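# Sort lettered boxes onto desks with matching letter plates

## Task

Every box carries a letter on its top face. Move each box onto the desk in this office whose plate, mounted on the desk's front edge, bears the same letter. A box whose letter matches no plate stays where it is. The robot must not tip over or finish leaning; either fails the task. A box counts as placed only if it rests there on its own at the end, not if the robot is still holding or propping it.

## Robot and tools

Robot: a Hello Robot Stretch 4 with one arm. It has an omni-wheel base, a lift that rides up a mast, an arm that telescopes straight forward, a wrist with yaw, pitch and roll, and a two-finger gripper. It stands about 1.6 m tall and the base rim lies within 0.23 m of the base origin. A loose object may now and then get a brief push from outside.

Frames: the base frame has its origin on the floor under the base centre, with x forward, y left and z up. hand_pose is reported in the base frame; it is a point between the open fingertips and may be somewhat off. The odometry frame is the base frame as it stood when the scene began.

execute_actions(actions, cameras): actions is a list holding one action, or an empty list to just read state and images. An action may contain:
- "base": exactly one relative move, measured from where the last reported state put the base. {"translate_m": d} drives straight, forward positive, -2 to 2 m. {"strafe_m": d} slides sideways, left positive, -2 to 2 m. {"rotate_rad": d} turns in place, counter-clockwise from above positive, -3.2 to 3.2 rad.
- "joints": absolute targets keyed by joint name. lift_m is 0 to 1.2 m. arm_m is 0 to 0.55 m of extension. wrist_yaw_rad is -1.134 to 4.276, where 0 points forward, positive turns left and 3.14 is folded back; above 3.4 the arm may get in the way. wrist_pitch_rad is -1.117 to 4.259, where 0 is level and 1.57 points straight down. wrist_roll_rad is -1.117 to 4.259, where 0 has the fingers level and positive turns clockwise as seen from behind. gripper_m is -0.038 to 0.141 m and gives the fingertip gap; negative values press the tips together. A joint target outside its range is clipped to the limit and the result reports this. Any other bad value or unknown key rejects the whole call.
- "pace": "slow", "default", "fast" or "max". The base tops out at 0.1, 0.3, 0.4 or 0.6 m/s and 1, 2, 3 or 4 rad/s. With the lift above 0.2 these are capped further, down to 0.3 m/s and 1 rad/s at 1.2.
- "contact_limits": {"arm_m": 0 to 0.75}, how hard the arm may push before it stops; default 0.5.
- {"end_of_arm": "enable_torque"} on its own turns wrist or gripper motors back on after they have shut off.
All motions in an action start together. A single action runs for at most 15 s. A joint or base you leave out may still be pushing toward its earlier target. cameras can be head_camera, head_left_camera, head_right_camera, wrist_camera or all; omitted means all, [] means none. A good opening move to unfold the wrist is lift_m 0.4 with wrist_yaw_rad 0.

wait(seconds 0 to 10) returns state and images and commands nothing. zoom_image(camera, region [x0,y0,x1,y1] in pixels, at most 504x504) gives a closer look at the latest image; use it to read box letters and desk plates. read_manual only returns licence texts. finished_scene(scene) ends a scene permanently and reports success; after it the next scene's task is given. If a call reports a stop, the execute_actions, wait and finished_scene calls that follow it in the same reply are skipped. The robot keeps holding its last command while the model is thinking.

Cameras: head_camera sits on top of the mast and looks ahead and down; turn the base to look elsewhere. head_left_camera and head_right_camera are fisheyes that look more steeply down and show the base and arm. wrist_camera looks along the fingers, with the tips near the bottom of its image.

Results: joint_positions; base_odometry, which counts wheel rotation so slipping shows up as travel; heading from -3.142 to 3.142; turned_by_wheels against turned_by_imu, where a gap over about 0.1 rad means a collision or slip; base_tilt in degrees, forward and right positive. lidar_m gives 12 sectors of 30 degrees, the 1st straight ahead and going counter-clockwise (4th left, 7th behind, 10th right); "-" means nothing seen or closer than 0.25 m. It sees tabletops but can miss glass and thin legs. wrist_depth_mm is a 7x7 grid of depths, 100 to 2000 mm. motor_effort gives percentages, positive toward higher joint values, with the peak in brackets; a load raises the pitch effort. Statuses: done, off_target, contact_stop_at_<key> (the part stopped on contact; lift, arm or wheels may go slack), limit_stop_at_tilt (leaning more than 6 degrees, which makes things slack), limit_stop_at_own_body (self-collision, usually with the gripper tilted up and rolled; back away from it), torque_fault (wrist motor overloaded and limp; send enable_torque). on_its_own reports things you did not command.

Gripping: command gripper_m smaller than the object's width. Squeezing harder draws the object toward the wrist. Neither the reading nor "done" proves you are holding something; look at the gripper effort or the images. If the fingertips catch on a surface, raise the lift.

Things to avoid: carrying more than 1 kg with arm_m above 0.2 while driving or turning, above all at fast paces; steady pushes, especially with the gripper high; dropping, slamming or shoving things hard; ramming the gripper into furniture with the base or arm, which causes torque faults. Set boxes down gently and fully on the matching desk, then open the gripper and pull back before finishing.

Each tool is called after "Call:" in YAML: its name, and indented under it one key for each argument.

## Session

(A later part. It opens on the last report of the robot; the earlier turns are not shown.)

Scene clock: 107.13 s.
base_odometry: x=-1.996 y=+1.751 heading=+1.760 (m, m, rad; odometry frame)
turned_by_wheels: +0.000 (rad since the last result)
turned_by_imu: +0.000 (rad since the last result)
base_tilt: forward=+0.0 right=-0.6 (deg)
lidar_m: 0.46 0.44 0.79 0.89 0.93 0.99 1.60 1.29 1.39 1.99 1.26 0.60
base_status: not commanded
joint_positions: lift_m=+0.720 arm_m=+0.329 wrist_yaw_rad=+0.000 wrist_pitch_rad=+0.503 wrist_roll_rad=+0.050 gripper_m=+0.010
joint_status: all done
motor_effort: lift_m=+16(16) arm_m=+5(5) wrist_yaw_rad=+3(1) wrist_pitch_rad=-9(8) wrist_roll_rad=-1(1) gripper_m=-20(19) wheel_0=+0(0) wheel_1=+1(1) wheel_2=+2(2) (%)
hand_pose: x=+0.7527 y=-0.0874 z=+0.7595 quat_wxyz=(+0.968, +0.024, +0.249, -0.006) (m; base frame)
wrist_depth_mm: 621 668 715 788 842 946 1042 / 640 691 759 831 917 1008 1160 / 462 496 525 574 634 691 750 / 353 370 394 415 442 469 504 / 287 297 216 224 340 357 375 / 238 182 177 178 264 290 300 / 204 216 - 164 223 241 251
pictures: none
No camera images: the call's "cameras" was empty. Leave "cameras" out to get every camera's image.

Call:
execute_actions:
  actions:
    - {"joints":{"lift_m":0.712,"gripper_m":0.11}}
  cameras: ["wrist_camera"]

Call:
execute_actions:
  actions:
    - {"joints":{"lift_m":0.78,"arm_m":0.2},"pace":"fast"}
  cameras: ["wrist_camera"]

Call:
execute_actions:
  actions:
    - {"base":{"rotate_rad":-1.1},"joints":{"wrist_pitch_rad":0.2},"pace":"fast"}
  cameras: ["wrist_camera"]

Scene clock: 112.20 s.
base_odometry: x=-1.996 y=+1.751 heading=+1.760 (m, m, rad; odometry frame)
turned_by_wheels: +0.000 (rad since the last result)
turned_by_imu: +0.001 (rad since the last result)
base_tilt: forward=+0.0 right=-0.6 (deg)
lidar_m: 0.46 0.45 0.78 0.89 0.93 1.01 1.59 1.27 1.39 2.00 1.27 0.57
base_status: not commanded
joint_positions: lift_m=+0.712 arm_m=+0.329 wrist_yaw_rad=+0.000 wrist_pitch_rad=+0.502 wrist_roll_rad=+0.050 gripper_m=+0.110
joint_status: all done
motor_effort: lift_m=+16(15) arm_m=+5(6) wrist_yaw_rad=+1(0) wrist_pitch_rad=-7(9) wrist_roll_rad=+0(1) gripper_m=+2(19) wheel_0=+0(0) wheel_1=+1(1) wheel_2=+1(2) (%)
hand_pose: x=+0.7528 y=-0.0874 z=+0.7516 quat_wxyz=(+0.968, +0.024, +0.248, -0.006) (m; base frame)
wrist_depth_mm: 621 661 715 778 854 960 1060 / 627 676 741 831 891 1008 1160 / 445 477 517 559 603 668 732 / 340 357 377 399 424 455 484 / 277 272 244 247 327 343 362 / 232 222 182 189 221 278 291 / 198 207 - 208 219 234 241
pictures: wrist_camera
Images, in order (width x height): wrist_camera 616x392.

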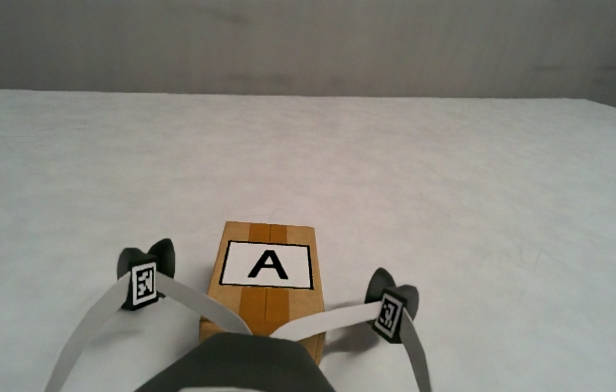

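Scene clock: 113.40 s.
base_odometry: x=-1.996 y=+1.751 heading=+1.760 (m, m, rad; odometry frame)
turned_by_wheels: +0.000 (rad since the last result)
turned_by_imu: +0.000 (rad since the last result)
base_tilt: forward=+0.0 right=-0.5 (deg)
lidar_m: 0.47 0.48 0.79 0.88 0.93 1.02 1.61 1.28 1.40 1.99 1.28 0.57
base_status: not commanded
joint_positions: lift_m=+0.780 arm_m=+0.201 wrist_yaw_rad=+0.000 wrist_pitch_rad=+0.502 wrist_roll_rad=+0.050 gripper_m=+0.110
joint_status: all done
motor_effort: lift_m=+24(26) arm_m=-6(8) wrist_yaw_rad=+0(1) wrist_pitch_rad=-6(8) wrist_roll_rad=+0(0) gripper_m=+0(1) wheel_0=+0(0) wheel_1=+1(1) wheel_2=+1(2) (%)
hand_pose: x=+0.6247 y=-0.0875 z=+0.8191 quat_wxyz=(+0.968, +0.024, +0.248, -0.006) (m; base frame)
wrist_depth_mm: 707 768 820 904 976 1078 1229 / 750 809 866 976 1060 1205 1397 / 609 647 699 768 820 891 1008 / 462 488 512 539 580 627 654 / 375 370 392 373 445 469 488 / 317 303 322 336 220 379 394 / 270 282 - 291 297 317 330
pictures: wrist_camera
Images, in order (width x height): wrist_camera 616x392.

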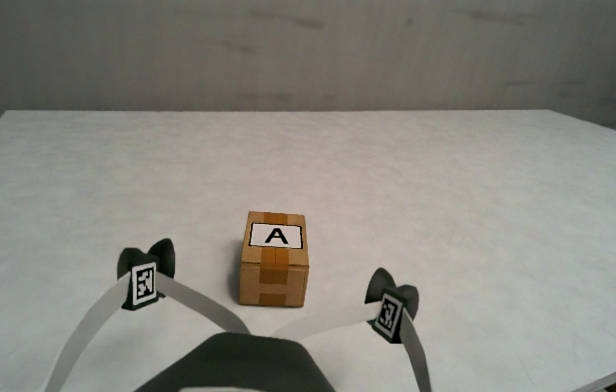

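Scene clock: 115.07 s.
base_odometry: x=-1.996 y=+1.751 heading=+0.660 (m, m, rad; odometry frame)
turned_by_wheels: -1.100 (rad since the last result)
turned_by_imu: -1.081 (rad since the last result)
base_tilt: forward=+0.1 right=-0.6 (deg)
lidar_m: 1.45 0.62 0.46 0.46 0.81 0.85 0.93 0.96 1.48 1.27 1.37 2.00
base_status: done
joint_positions: lift_m=+0.780 arm_m=+0.201 wrist_yaw_rad=+0.000 wrist_pitch_rad=+0.202 wrist_roll_rad=+0.050 gripper_m=+0.110
joint_status: all done
motor_effort: lift_m=+23(24) arm_m=-5(6) wrist_yaw_rad=+2(0) wrist_pitch_rad=-7(13) wrist_roll_rad=-2(1) gripper_m=+0(1) wheel_0=+1(8) wheel_1=+0(8) wheel_2=-1(7) (%)
hand_pose: x=+0.6544 y=-0.0875 z=+0.9000 quat_wxyz=(+0.995, +0.025, +0.101, -0.003) (m; base frame)
wrist_depth_mm: 1756 - - - - - - / 1808 - - - - - - / 1863 - - - - - - / 1042 - - - - - - / 1863 - - - - - - / 1863 1708 1863 - 220 - - / 1430 1537 - 1537 1661 1708 1808
pictures: wrist_camera
Images, in order (width x height): wrist_camera 616x392.

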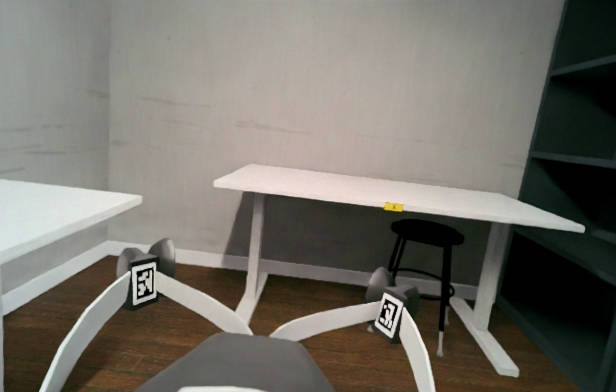

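Call:
execute_actions:
  actions:
    - {"base":{"translate_m":-0.44},"joints":{"arm_m":0,"lift_m":0.3},"pace":"max"}
  cameras: []

Call:
execute_actions:
  actions:
    - {"base":{"strafe_m":-2},"joints":{"wrist_yaw_rad":1.8},"pace":"max"}
  cameras: ["head_left_camera"]

Call:
execute_actions:
  actions:
    - {"base":{"strafe_m":-0.23},"pace":"max"}
  cameras: ["head_left_camera"]

Scene clock: 123.77 s.
base_odometry: x=-2.343 y=+1.482 heading=+0.660 (m, m, rad; odometry frame)
turned_by_wheels: +0.000 (rad since the last result)
turned_by_imu: -0.001 (rad since the last result)
base_tilt: forward=+0.1 right=-0.6 (deg)
lidar_m: 1.59 0.71 0.76 0.57 0.60 0.49 0.50 0.53 0.76 1.35 1.34 1.94
base_status: done
joint_positions: lift_m=+0.300 arm_m=+0.002 wrist_yaw_rad=+0.000 wrist_pitch_rad=+0.202 wrist_roll_rad=+0.050 gripper_m=+0.110
joint_status: all done
motor_effort: lift_m=+17(20) arm_m=-5(7) wrist_yaw_rad=+0(0) wrist_pitch_rad=-8(8) wrist_roll_rad=-1(0) gripper_m=+1(0) wheel_0=-1(8) wheel_1=+0(10) wheel_2=-2(14) (%)
hand_pose: x=+0.4551 y=-0.0874 z=+0.4205 quat_wxyz=(+0.995, +0.025, +0.101, -0.003) (m; base frame)
wrist_depth_mm: 1078 - - - - - - / 1921 - - - - - 1921 / 1921 - - - - - 1983 / 1808 1983 - - - - 1983 / 1281 1229 1499 1576 1708 1808 1808 / 960 878 960 1098 220 1255 1336 / 741 778 - 820 831 931 991
pictures: none
No camera images: the call's "cameras" was empty. Leave "cameras" out to get every camera's image.

Scene clock: 128.67 s.
base_odometry: x=-1.117 y=-0.099 heading=+0.660 (m, m, rad; odometry frame)
turned_by_wheels: +0.000 (rad since the last result)
turned_by_imu: -0.002 (rad since the last result)
base_tilt: forward=+0.0 right=-0.6 (deg)
lidar_m: 0.81 0.37 0.43 2.09 0.88 0.68 0.67 0.67 0.98 1.45 1.53 2.25
base_status: done
joint_positions: lift_m=+0.300 arm_m=+0.002 wrist_yaw_rad=+1.800 wrist_pitch_rad=+0.202 wrist_roll_rad=+0.050 gripper_m=+0.110
joint_status: all done
motor_effort: lift_m=+18(18) arm_m=-5(5) wrist_yaw_rad=+1(7) wrist_pitch_rad=-6(6) wrist_roll_rad=+0(1) gripper_m=-2(1) wheel_0=-2(15) wheel_1=+2(15) wheel_2=+0(1) (%)
hand_pose: x=+0.1935 y=+0.2951 z=+0.4204 quat_wxyz=(+0.620, -0.064, +0.082, +0.777) (m; base frame)
wrist_depth_mm: 960 1229 1708 - - 342 160 / 976 1229 1863 - - 293 148 / 991 1308 1863 - - 254 139 / 1025 1336 1983 - - 226 140 / 1042 1160 1430 1618 1618 205 143 / 960 878 960 1098 220 187 146 / 750 768 - 809 798 173 149
pictures: head_left_camera
Images, in order (width x height): head_left_camera 420x672.

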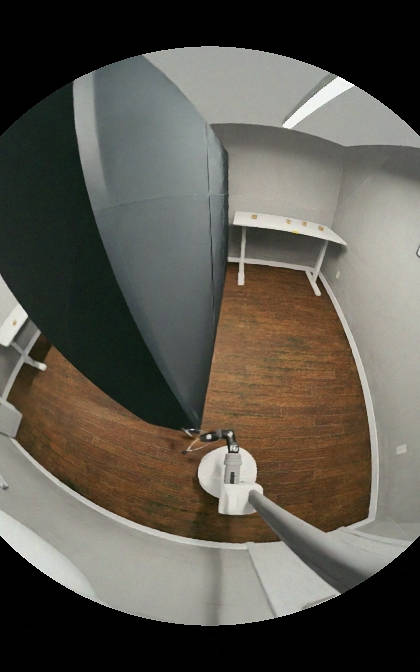

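Scene clock: 130.23 s.
base_odometry: x=-0.976 y=-0.281 heading=+0.660 (m, m, rad; odometry frame)
turned_by_wheels: +0.000 (rad since the last result)
turned_by_imu: +0.000 (rad since the last result)
base_tilt: forward=-0.1 right=-0.6 (deg)
lidar_m: 1.50 0.66 0.54 2.12 0.94 0.69 0.63 0.67 1.00 1.22 1.32 1.89
base_status: done
joint_positions: lift_m=+0.300 arm_m=+0.002 wrist_yaw_rad=+1.800 wrist_pitch_rad=+0.202 wrist_roll_rad=+0.050 gripper_m=+0.110
joint_status: not commanded
motor_effort: lift_m=+18(18) arm_m=-5(5) wrist_yaw_rad=+2(2) wrist_pitch_rad=-7(7) wrist_roll_rad=-1(0) gripper_m=-1(1) wheel_0=-1(12) wheel_1=+2(13) wheel_2=+0(1) (%)
hand_pose: x=+0.1934 y=+0.2951 z=+0.4204 quat_wxyz=(+0.620, -0.064, +0.082, +0.777) (m; base frame)
wrist_depth_mm: 976 1229 1808 - - 340 322 / 991 1281 1863 - - 345 327 / 1008 1308 1921 - - 351 336 / 1060 1366 - - - 362 342 / 1078 1229 1499 1537 1499 366 347 / 946 891 976 1078 220 375 355 / 750 798 - 820 544 384 362
pictures: head_left_camera
Images, in order (width x height): head_left_camera 420x672.

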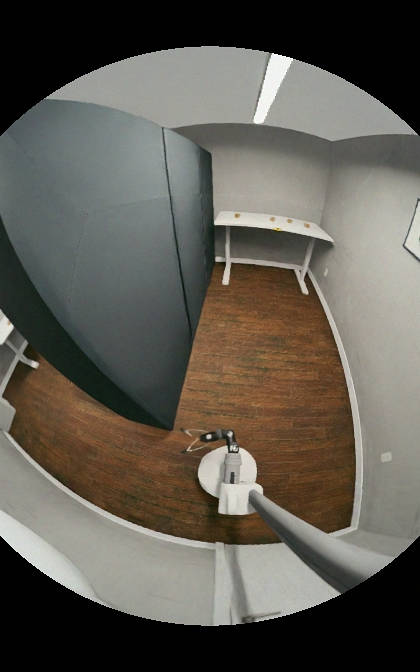

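Call:
execute_actions:
  actions:
    - {"base":{"translate_m":1.64},"pace":"max","joints":{"lift_m":0.96,"wrist_pitch_rad":0.5,"gripper_m":0.14,"wrist_yaw_rad":0}}
  cameras: ["head_camera"]

Call:
execute_actions:
  actions:
    - {"pace":"fast","joints":{"lift_m":0.946,"arm_m":0.38}}
  cameras: ["head_camera","wrist_camera"]

Scene clock: 137.77 s.
base_odometry: x=+0.319 y=+0.725 heading=+0.660 (m, m, rad; odometry frame)
turned_by_wheels: +0.000 (rad since the last result)
turned_by_imu: +0.008 (rad since the last result)
base_tilt: forward=+0.0 right=-0.5 (deg)
lidar_m: 0.65 0.48 0.35 0.34 0.38 0.59 2.30 1.78 1.37 1.35 0.86 0.66
base_status: done
joint_positions: lift_m=+0.960 arm_m=+0.002 wrist_yaw_rad=+0.000 wrist_pitch_rad=+0.502 wrist_roll_rad=+0.050 gripper_m=+0.140
joint_status: all done
motor_effort: lift_m=+23(28) arm_m=-5(5) wrist_yaw_rad=+1(8) wrist_pitch_rad=-6(7) wrist_roll_rad=-2(0) gripper_m=+1(2) wheel_0=+2(7) wheel_1=-1(13) wheel_2=+0(16) (%)
hand_pose: x=+0.4254 y=-0.0874 z=+0.9992 quat_wxyz=(+0.968, +0.024, +0.248, -0.006) (m; base frame)
wrist_depth_mm: 585 831 1118 1098 1078 1060 1060 / 597 820 904 960 1098 1118 1098 / 569 525 574 621 668 723 741 / 627 878 866 480 477 500 544 / 661 788 1430 1464 1430 1430 1397 / 654 891 1078 1537 206 1576 1464 / 661 1042 - 1308 1397 1464 1537
pictures: head_camera
Images, in order (width x height): head_camera 420x560.

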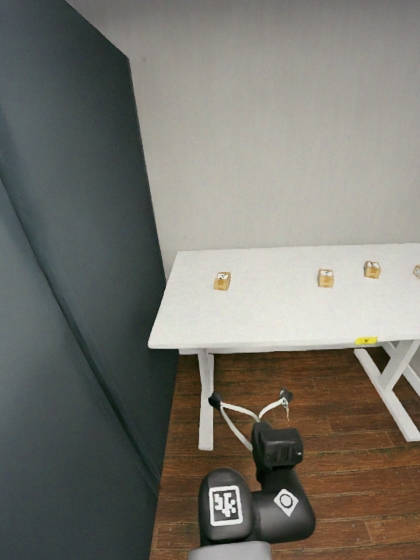

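Scene clock: 139.63 s.
base_odometry: x=+0.319 y=+0.725 heading=+0.660 (m, m, rad; odometry frame)
turned_by_wheels: +0.000 (rad since the last result)
turned_by_imu: +0.000 (rad since the last result)
base_tilt: forward=+0.0 right=-0.7 (deg)
lidar_m: 0.64 0.47 0.35 0.34 0.37 0.58 2.30 1.80 1.38 1.34 0.88 0.67
base_status: not commanded
joint_positions: lift_m=+0.946 arm_m=+0.379 wrist_yaw_rad=+0.000 wrist_pitch_rad=+0.502 wrist_roll_rad=+0.050 gripper_m=+0.140
joint_status: all done
motor_effort: lift_m=+16(20) arm_m=+6(8) wrist_yaw_rad=-1(0) wrist_pitch_rad=-6(7) wrist_roll_rad=+0(1) gripper_m=+0(2) wheel_0=+2(2) wheel_1=-1(1) wheel_2=-1(1) (%)
hand_pose: x=+0.8029 y=-0.0874 z=+0.9858 quat_wxyz=(+0.968, +0.024, +0.248, -0.006) (m; base frame)
wrist_depth_mm: 549 750 768 750 732 715 723 / 564 759 788 778 788 778 759 / 525 492 521 508 615 668 750 / 349 366 384 387 436 462 496 / 281 277 306 319 334 351 368 / 236 230 239 263 205 282 298 / 202 211 - 219 224 238 247
pictures: head_camera, wrist_camera
Images, in order (width x height): head_camera 420x560, wrist_camera 616x392.

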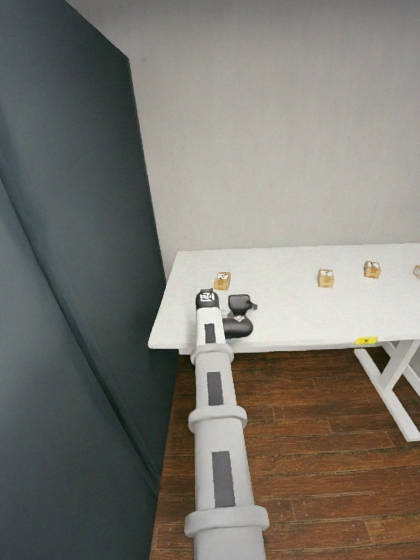

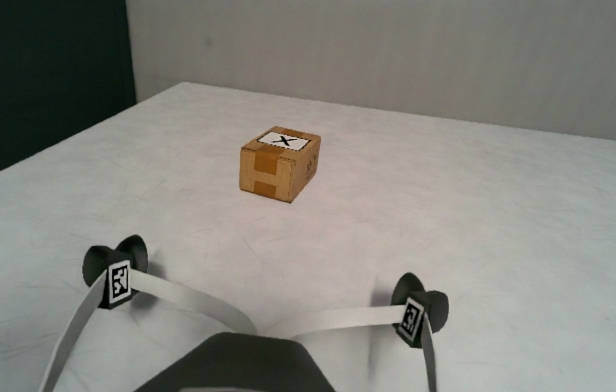

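Call:
execute_actions:
  actions:
    - {"base":{"translate_m":0.06},"joints":{"lift_m":0.943,"arm_m":0.53}}
  cameras: ["wrist_camera"]

Call:
execute_actions:
  actions:
    - {"joints":{"gripper_m":0.01}}
  cameras: ["wrist_camera"]

Scene clock: 143.80 s.
base_odometry: x=+0.366 y=+0.762 heading=+0.660 (m, m, rad; odometry frame)
turned_by_wheels: +0.000 (rad since the last result)
turned_by_imu: +0.001 (rad since the last result)
base_tilt: forward=+0.1 right=-0.6 (deg)
lidar_m: 0.57 0.47 0.35 0.33 0.37 0.56 2.37 1.79 1.39 1.35 0.78 0.61
base_status: done
joint_positions: lift_m=+0.943 arm_m=+0.529 wrist_yaw_rad=+0.000 wrist_pitch_rad=+0.502 wrist_roll_rad=+0.050 gripper_m=+0.140
joint_status: all done
motor_effort: lift_m=+16(17) arm_m=+6(6) wrist_yaw_rad=+0(1) wrist_pitch_rad=-7(7) wrist_roll_rad=-1(0) gripper_m=+2(1) wheel_0=+2(6) wheel_1=+1(7) wheel_2=+1(6) (%)
hand_pose: x=+0.9528 y=-0.0874 z=+0.9828 quat_wxyz=(+0.968, +0.024, +0.248, -0.006) (m; base frame)
wrist_depth_mm: 530 580 569 554 549 539 535 / 544 615 597 591 580 569 564 / 525 480 517 559 603 603 603 / 342 359 379 402 427 452 492 / 277 272 233 240 330 345 362 / 232 225 189 200 206 277 293 / 200 208 - 215 220 235 241
pictures: wrist_camera
Images, in order (width x height): wrist_camera 616x392.

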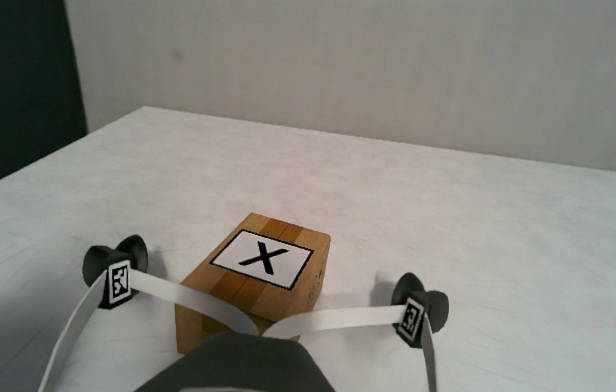

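Scene clock: 146.07 s.
base_odometry: x=+0.366 y=+0.762 heading=+0.660 (m, m, rad; odometry frame)
turned_by_wheels: +0.000 (rad since the last result)
turned_by_imu: +0.000 (rad since the last result)
base_tilt: forward=+0.0 right=-0.7 (deg)
lidar_m: 0.59 0.47 0.37 0.34 0.37 0.57 2.36 1.80 1.39 1.35 0.81 0.60
base_status: not commanded
joint_positions: lift_m=+0.943 arm_m=+0.529 wrist_yaw_rad=+0.000 wrist_pitch_rad=+0.502 wrist_roll_rad=+0.050 gripper_m=+0.010
joint_status: all done
motor_effort: lift_m=+16(16) arm_m=+6(5) wrist_yaw_rad=+2(1) wrist_pitch_rad=-8(8) wrist_roll_rad=-1(2) gripper_m=-22(23) wheel_0=+2(2) wheel_1=+1(1) wheel_2=+1(1) (%)
hand_pose: x=+0.9527 y=-0.0874 z=+0.9826 quat_wxyz=(+0.968, +0.024, +0.249, -0.006) (m; base frame)
wrist_depth_mm: 525 580 564 549 544 539 525 / 539 615 603 597 585 569 564 / 517 477 512 559 603 603 597 / 343 359 377 397 427 455 480 / 276 287 218 224 327 345 364 / 224 180 176 183 253 278 291 / 198 208 - 208 215 234 241
pictures: wrist_camera
Images, in order (width x height): wrist_camera 616x392.

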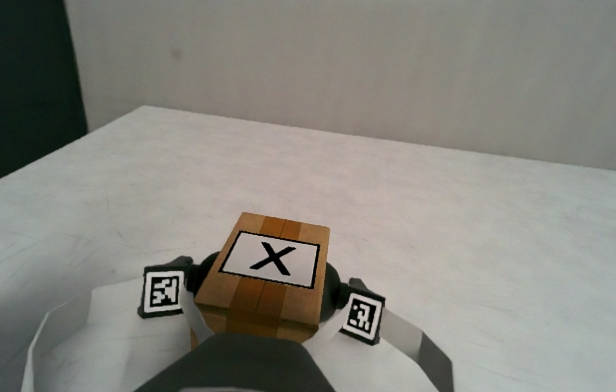

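Call:
execute_actions:
  actions:
    - {"joints":{"lift_m":0.965},"pace":"fast"}
  cameras: []

Call:
execute_actions:
  actions:
    - {"base":{"translate_m":-1.82},"pace":"max","joints":{"arm_m":0,"lift_m":1.02}}
  cameras: []

Call:
execute_actions:
  actions:
    - {"base":{"strafe_m":1.45},"pace":"max","joints":{"lift_m":0.35,"wrist_yaw_rad":-1.1}}
  cameras: ["head_camera"]

Call:
execute_actions:
  actions:
    - {"base":{"translate_m":1.75},"pace":"max","joints":{"lift_m":0.85,"wrist_yaw_rad":0}}
  cameras: ["head_camera","wrist_camera"]

Call:
execute_actions:
  actions:
    - {"pace":"fast","joints":{"arm_m":0.5,"lift_m":0.8}}
  cameras: ["head_camera"]

Scene clock: 152.63 s.
base_odometry: x=+0.366 y=+0.762 heading=+0.660 (m, m, rad; odometry frame)
turned_by_wheels: +0.000 (rad since the last result)
turned_by_imu: +0.001 (rad since the last result)
base_tilt: forward=+0.0 right=-0.7 (deg)
lidar_m: 0.57 0.48 0.37 0.34 0.37 0.56 2.37 1.80 1.37 1.34 0.78 0.59
base_status: not commanded
joint_positions: lift_m=+0.965 arm_m=+0.529 wrist_yaw_rad=+0.000 wrist_pitch_rad=+0.503 wrist_roll_rad=+0.050 gripper_m=+0.010
joint_status: all done
motor_effort: lift_m=+24(24) arm_m=+5(6) wrist_yaw_rad=+2(1) wrist_pitch_rad=-8(9) wrist_roll_rad=-2(0) gripper_m=-21(20) wheel_0=+2(2) wheel_1=+1(1) wheel_2=+1(1) (%)
hand_pose: x=+0.9527 y=-0.0874 z=+1.0038 quat_wxyz=(+0.968, +0.024, +0.249, -0.006) (m; base frame)
wrist_depth_mm: 525 580 564 549 549 539 530 / 539 615 603 597 580 569 564 / 549 544 569 615 609 603 603 / 382 397 424 442 477 504 539 / 309 319 218 225 366 384 404 / 250 179 175 183 281 310 324 / 220 231 - 232 240 260 270
pictures: none
No camera images: the call's "cameras" was empty. Leave "cameras" out to get every camera's image.

Scene clock: 159.03 s.
base_odometry: x=-1.071 y=-0.354 heading=+0.660 (m, m, rad; odometry frame)
turned_by_wheels: +0.000 (rad since the last result)
turned_by_imu: -0.007 (rad since the last result)
base_tilt: forward=+0.2 right=-0.6 (deg)
lidar_m: 1.51 0.64 0.63 1.67 0.76 0.58 0.52 0.54 0.84 1.22 1.27 1.88
base_status: done
joint_positions: lift_m=+1.020 arm_m=+0.002 wrist_yaw_rad=+0.000 wrist_pitch_rad=+0.503 wrist_roll_rad=+0.050 gripper_m=+0.010
joint_status: all done
motor_effort: lift_m=+24(27) arm_m=-6(2) wrist_yaw_rad=+1(1) wrist_pitch_rad=-9(9) wrist_roll_rad=-1(1) gripper_m=-19(20) wheel_0=-2(8) wheel_1=+0(7) wheel_2=-2(9) (%)
hand_pose: x=+0.4253 y=-0.0874 z=+1.0589 quat_wxyz=(+0.968, +0.024, +0.249, -0.006) (m; base frame)
wrist_depth_mm: 759 1098 1921 - - - 1863 / 788 1118 - - - - 1808 / 820 1160 - - - - 1756 / 842 1205 - - - - 1808 / 842 1205 219 224 - - 1708 / 798 179 175 183 1661 1808 1661 / 917 1308 - 1397 1397 1537 1499
pictures: none
No camera images: the call's "cameras" was empty. Leave "cameras" out to get every camera's image.

Scene clock: 164.43 s.
base_odometry: x=-1.960 y=+0.792 heading=+0.660 (m, m, rad; odometry frame)
turned_by_wheels: +0.000 (rad since the last result)
turned_by_imu: +0.004 (rad since the last result)
base_tilt: forward=+0.2 right=-0.7 (deg)
lidar_m: 2.46 1.69 1.40 1.35 0.58 0.41 0.46 0.49 0.73 2.31 0.69 0.75
base_status: done
joint_positions: lift_m=+0.350 arm_m=+0.002 wrist_yaw_rad=-1.100 wrist_pitch_rad=+0.503 wrist_roll_rad=+0.050 gripper_m=+0.010
joint_status: all done
motor_effort: lift_m=+18(21) arm_m=-5(5) wrist_yaw_rad=+1(7) wrist_pitch_rad=-9(10) wrist_roll_rad=-1(1) gripper_m=-21(20) wheel_0=+1(10) wheel_1=-2(8) wheel_2=-1(2) (%)
hand_pose: x=+0.2093 y=-0.2649 z=+0.3893 quat_wxyz=(+0.822, +0.151, +0.200, -0.511) (m; base frame)
wrist_depth_mm: 1098 1205 492 647 - - 1983 / 1118 1229 554 707 - - - / 1118 1205 597 788 1808 - - / 904 904 640 891 1255 1366 1430 / 820 778 219 225 960 1025 1078 / 654 180 176 183 750 820 866 / 580 609 - 615 640 691 715
pictures: head_camera
Images, in order (width x height): head_camera 420x560.

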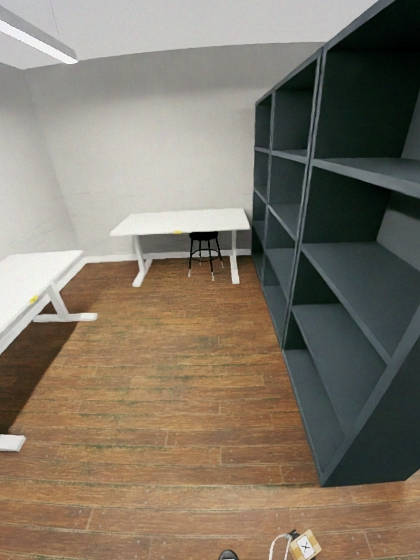

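Scene clock: 169.17 s.
base_odometry: x=-0.578 y=+1.865 heading=+0.660 (m, m, rad; odometry frame)
turned_by_wheels: +0.000 (rad since the last result)
turned_by_imu: +0.008 (rad since the last result)
base_tilt: forward=+0.0 right=-0.6 (deg)
lidar_m: 0.70 0.78 1.17 1.15 1.23 2.19 2.21 0.80 0.62 0.59 0.65 0.75
base_status: done
joint_positions: lift_m=+0.850 arm_m=+0.002 wrist_yaw_rad=+0.000 wrist_pitch_rad=+0.503 wrist_roll_rad=+0.050 gripper_m=+0.010
joint_status: all done
motor_effort: lift_m=+23(28) arm_m=-5(5) wrist_yaw_rad=+1(9) wrist_pitch_rad=-9(11) wrist_roll_rad=-1(2) gripper_m=-19(21) wheel_0=+1(8) wheel_1=-1(10) wheel_2=+1(15) (%)
hand_pose: x=+0.4252 y=-0.0874 z=+0.8890 quat_wxyz=(+0.968, +0.024, +0.249, -0.006) (m; base frame)
wrist_depth_mm: 1281 1229 1182 1205 1182 1160 1078 / 1118 1255 1281 1281 1255 1229 1160 / 778 831 891 976 1060 1281 1255 / 621 634 661 707 741 820 1308 / 1576 1618 219 224 615 609 991 / 1255 178 175 183 1025 1464 831 / 1118 1160 - 1160 1182 1229 1205
pictures: head_camera, wrist_camera
Images, in order (width x height): head_camera 420x560, wrist_camera 616x392.

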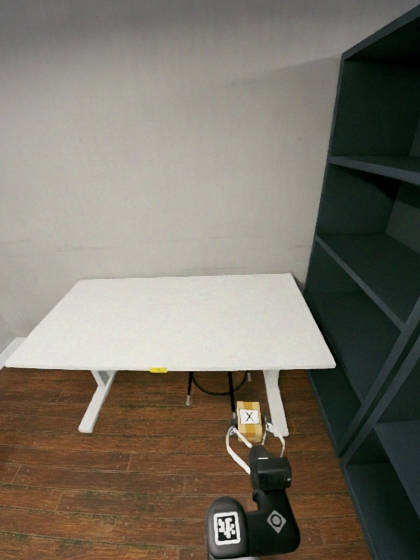

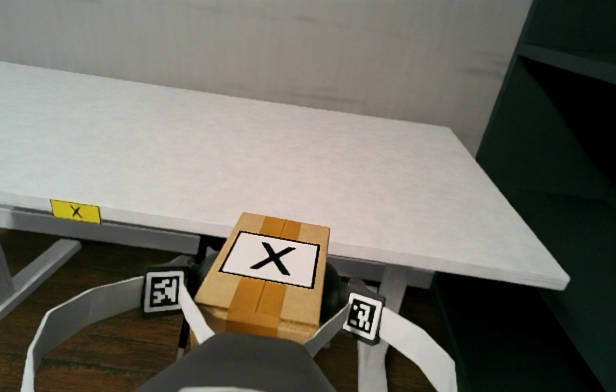

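Scene clock: 171.27 s.
base_odometry: x=-0.578 y=+1.865 heading=+0.660 (m, m, rad; odometry frame)
turned_by_wheels: +0.000 (rad since the last result)
turned_by_imu: +0.000 (rad since the last result)
base_tilt: forward=+0.1 right=-0.7 (deg)
lidar_m: 0.71 0.79 1.17 1.14 1.23 2.21 2.21 0.81 0.60 0.59 0.65 0.75
base_status: not commanded
joint_positions: lift_m=+0.800 arm_m=+0.499 wrist_yaw_rad=+0.000 wrist_pitch_rad=+0.503 wrist_roll_rad=+0.050 gripper_m=+0.010
joint_status: all done
motor_effort: lift_m=+17(21) arm_m=+5(4) wrist_yaw_rad=-1(0) wrist_pitch_rad=-8(9) wrist_roll_rad=-2(2) gripper_m=-20(22) wheel_0=+1(1) wheel_1=-1(1) wheel_2=+1(1) (%)
hand_pose: x=+0.9228 y=-0.0873 z=+0.8395 quat_wxyz=(+0.968, +0.024, +0.249, -0.006) (m; base frame)
wrist_depth_mm: 788 768 759 750 723 715 707 / 820 831 809 788 768 768 750 / 654 699 750 831 820 820 788 / 500 525 554 585 627 661 809 / 404 421 220 224 480 508 530 / 329 179 176 183 370 407 424 / 291 303 - 304 315 343 355
pictures: head_camera
Images, in order (width x height): head_camera 420x560.

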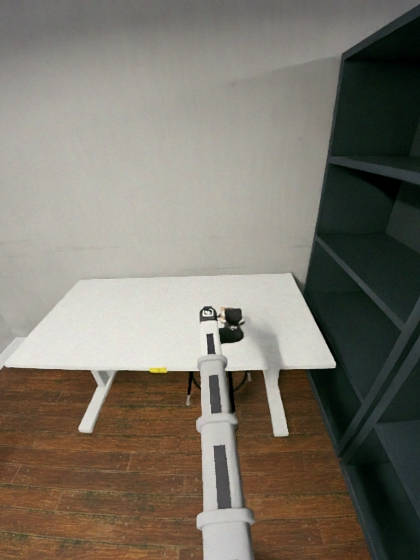

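Call:
execute_actions:
  actions:
    - {"joints":{"lift_m":0.715}}
  cameras: []

Call:
execute_actions:
  actions:
    - {"joints":{"lift_m":0.712,"gripper_m":0.11}}
  cameras: []

Call:
execute_actions:
  actions:
    - {"joints":{"lift_m":0.78,"arm_m":0.37},"pace":"fast"}
  cameras: ["wrist_camera","head_left_camera"]

Scene clock: 178.93 s.
base_odometry: x=-0.578 y=+1.865 heading=+0.660 (m, m, rad; odometry frame)
turned_by_wheels: +0.000 (rad since the last result)
turned_by_imu: +0.001 (rad since the last result)
base_tilt: forward=+0.0 right=-0.6 (deg)
lidar_m: 0.72 0.77 1.15 1.15 1.23 2.20 2.20 0.82 0.61 0.60 0.64 0.75
base_status: not commanded
joint_positions: lift_m=+0.715 arm_m=+0.499 wrist_yaw_rad=+0.000 wrist_pitch_rad=+0.503 wrist_roll_rad=+0.050 gripper_m=+0.010
joint_status: all done
motor_effort: lift_m=+16(16) arm_m=+5(5) wrist_yaw_rad=-2(2) wrist_pitch_rad=-8(8) wrist_roll_rad=+0(2) gripper_m=-21(20) wheel_0=+1(1) wheel_1=-1(1) wheel_2=+1(1) (%)
hand_pose: x=+0.9228 y=-0.0873 z=+0.7545 quat_wxyz=(+0.968, +0.024, +0.249, -0.006) (m; base frame)
wrist_depth_mm: 778 768 759 741 732 715 707 / 647 723 778 788 778 759 741 / 452 484 521 559 615 661 778 / 343 362 382 407 427 459 492 / 278 290 218 225 330 349 366 / 227 179 175 182 255 281 293 / 201 210 - 212 217 236 244
pictures: none
No camera images: the call's "cameras" was empty. Leave "cameras" out to get every camera's image.

Scene clock: 180.77 s.
base_odometry: x=-0.578 y=+1.865 heading=+0.660 (m, m, rad; odometry frame)
turned_by_wheels: +0.000 (rad since the last result)
turned_by_imu: +0.000 (rad since the last result)
base_tilt: forward=+0.1 right=-0.8 (deg)
lidar_m: 0.72 0.78 1.16 1.15 1.23 2.19 2.21 0.80 0.61 0.59 0.64 0.73
base_status: not commanded
joint_positions: lift_m=+0.712 arm_m=+0.499 wrist_yaw_rad=+0.000 wrist_pitch_rad=+0.502 wrist_roll_rad=+0.050 gripper_m=+0.110
joint_status: all done
motor_effort: lift_m=+16(16) arm_m=+5(5) wrist_yaw_rad=+1(0) wrist_pitch_rad=-7(8) wrist_roll_rad=-1(0) gripper_m=-3(22) wheel_0=+1(1) wheel_1=-1(1) wheel_2=+1(1) (%)
hand_pose: x=+0.9229 y=-0.0874 z=+0.7517 quat_wxyz=(+0.968, +0.024, +0.248, -0.006) (m; base frame)
wrist_depth_mm: 788 778 759 732 723 723 715 / 647 723 778 788 768 759 759 / 449 477 517 554 609 668 778 / 340 357 375 402 424 452 480 / 274 273 282 236 327 345 359 / 232 222 190 191 221 277 290 / 198 207 - 213 217 233 240
pictures: none
No camera images: the call's "cameras" was empty. Leave "cameras" out to get every camera's image.

Scene clock: 181.97 s.
base_odometry: x=-0.578 y=+1.865 heading=+0.660 (m, m, rad; odometry frame)
turned_by_wheels: +0.000 (rad since the last result)
turned_by_imu: +0.000 (rad since the last result)
base_tilt: forward=+0.1 right=-0.6 (deg)
lidar_m: 0.73 0.78 1.15 1.15 1.23 2.19 2.19 0.81 0.61 0.60 0.65 0.75
base_status: not commanded
joint_positions: lift_m=+0.780 arm_m=+0.371 wrist_yaw_rad=+0.000 wrist_pitch_rad=+0.502 wrist_roll_rad=+0.050 gripper_m=+0.110
joint_status: all done
motor_effort: lift_m=+24(27) arm_m=-5(8) wrist_yaw_rad=+2(1) wrist_pitch_rad=-7(7) wrist_roll_rad=-3(1) gripper_m=-2(0) wheel_0=+1(1) wheel_1=-1(1) wheel_2=+1(1) (%)
hand_pose: x=+0.7948 y=-0.0875 z=+0.8191 quat_wxyz=(+0.968, +0.024, +0.248, -0.006) (m; base frame)
wrist_depth_mm: 917 891 866 866 842 831 820 / 878 931 931 931 904 891 866 / 609 647 699 768 820 917 904 / 462 484 517 544 580 627 917 / 375 370 389 370 445 469 496 / 315 301 322 345 221 377 397 / 270 282 - 291 298 315 329
pictures: head_left_camera, wrist_camera
Images, in order (width x height): head_left_camera 420x672, wrist_camera 616x392.

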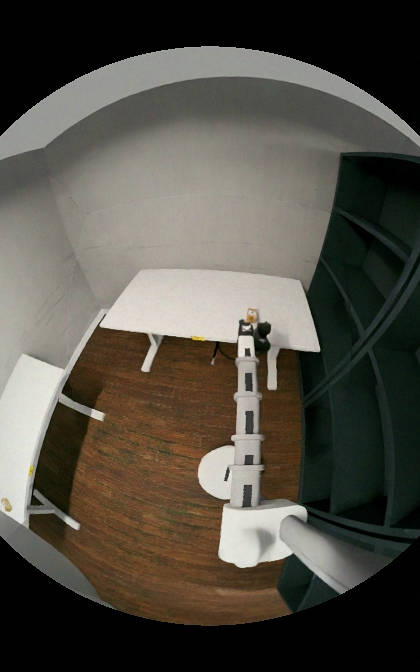

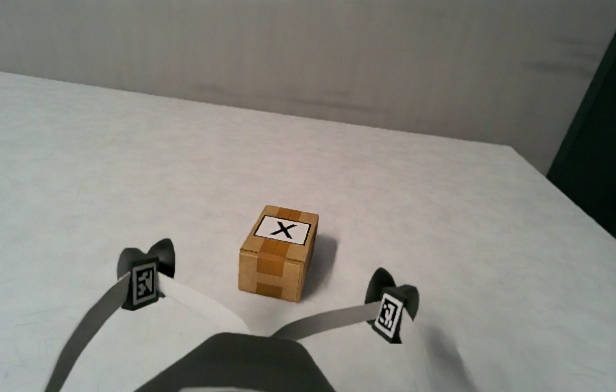

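Call:
finished_scene:
  scene: 1

The scene is finished: the task was done.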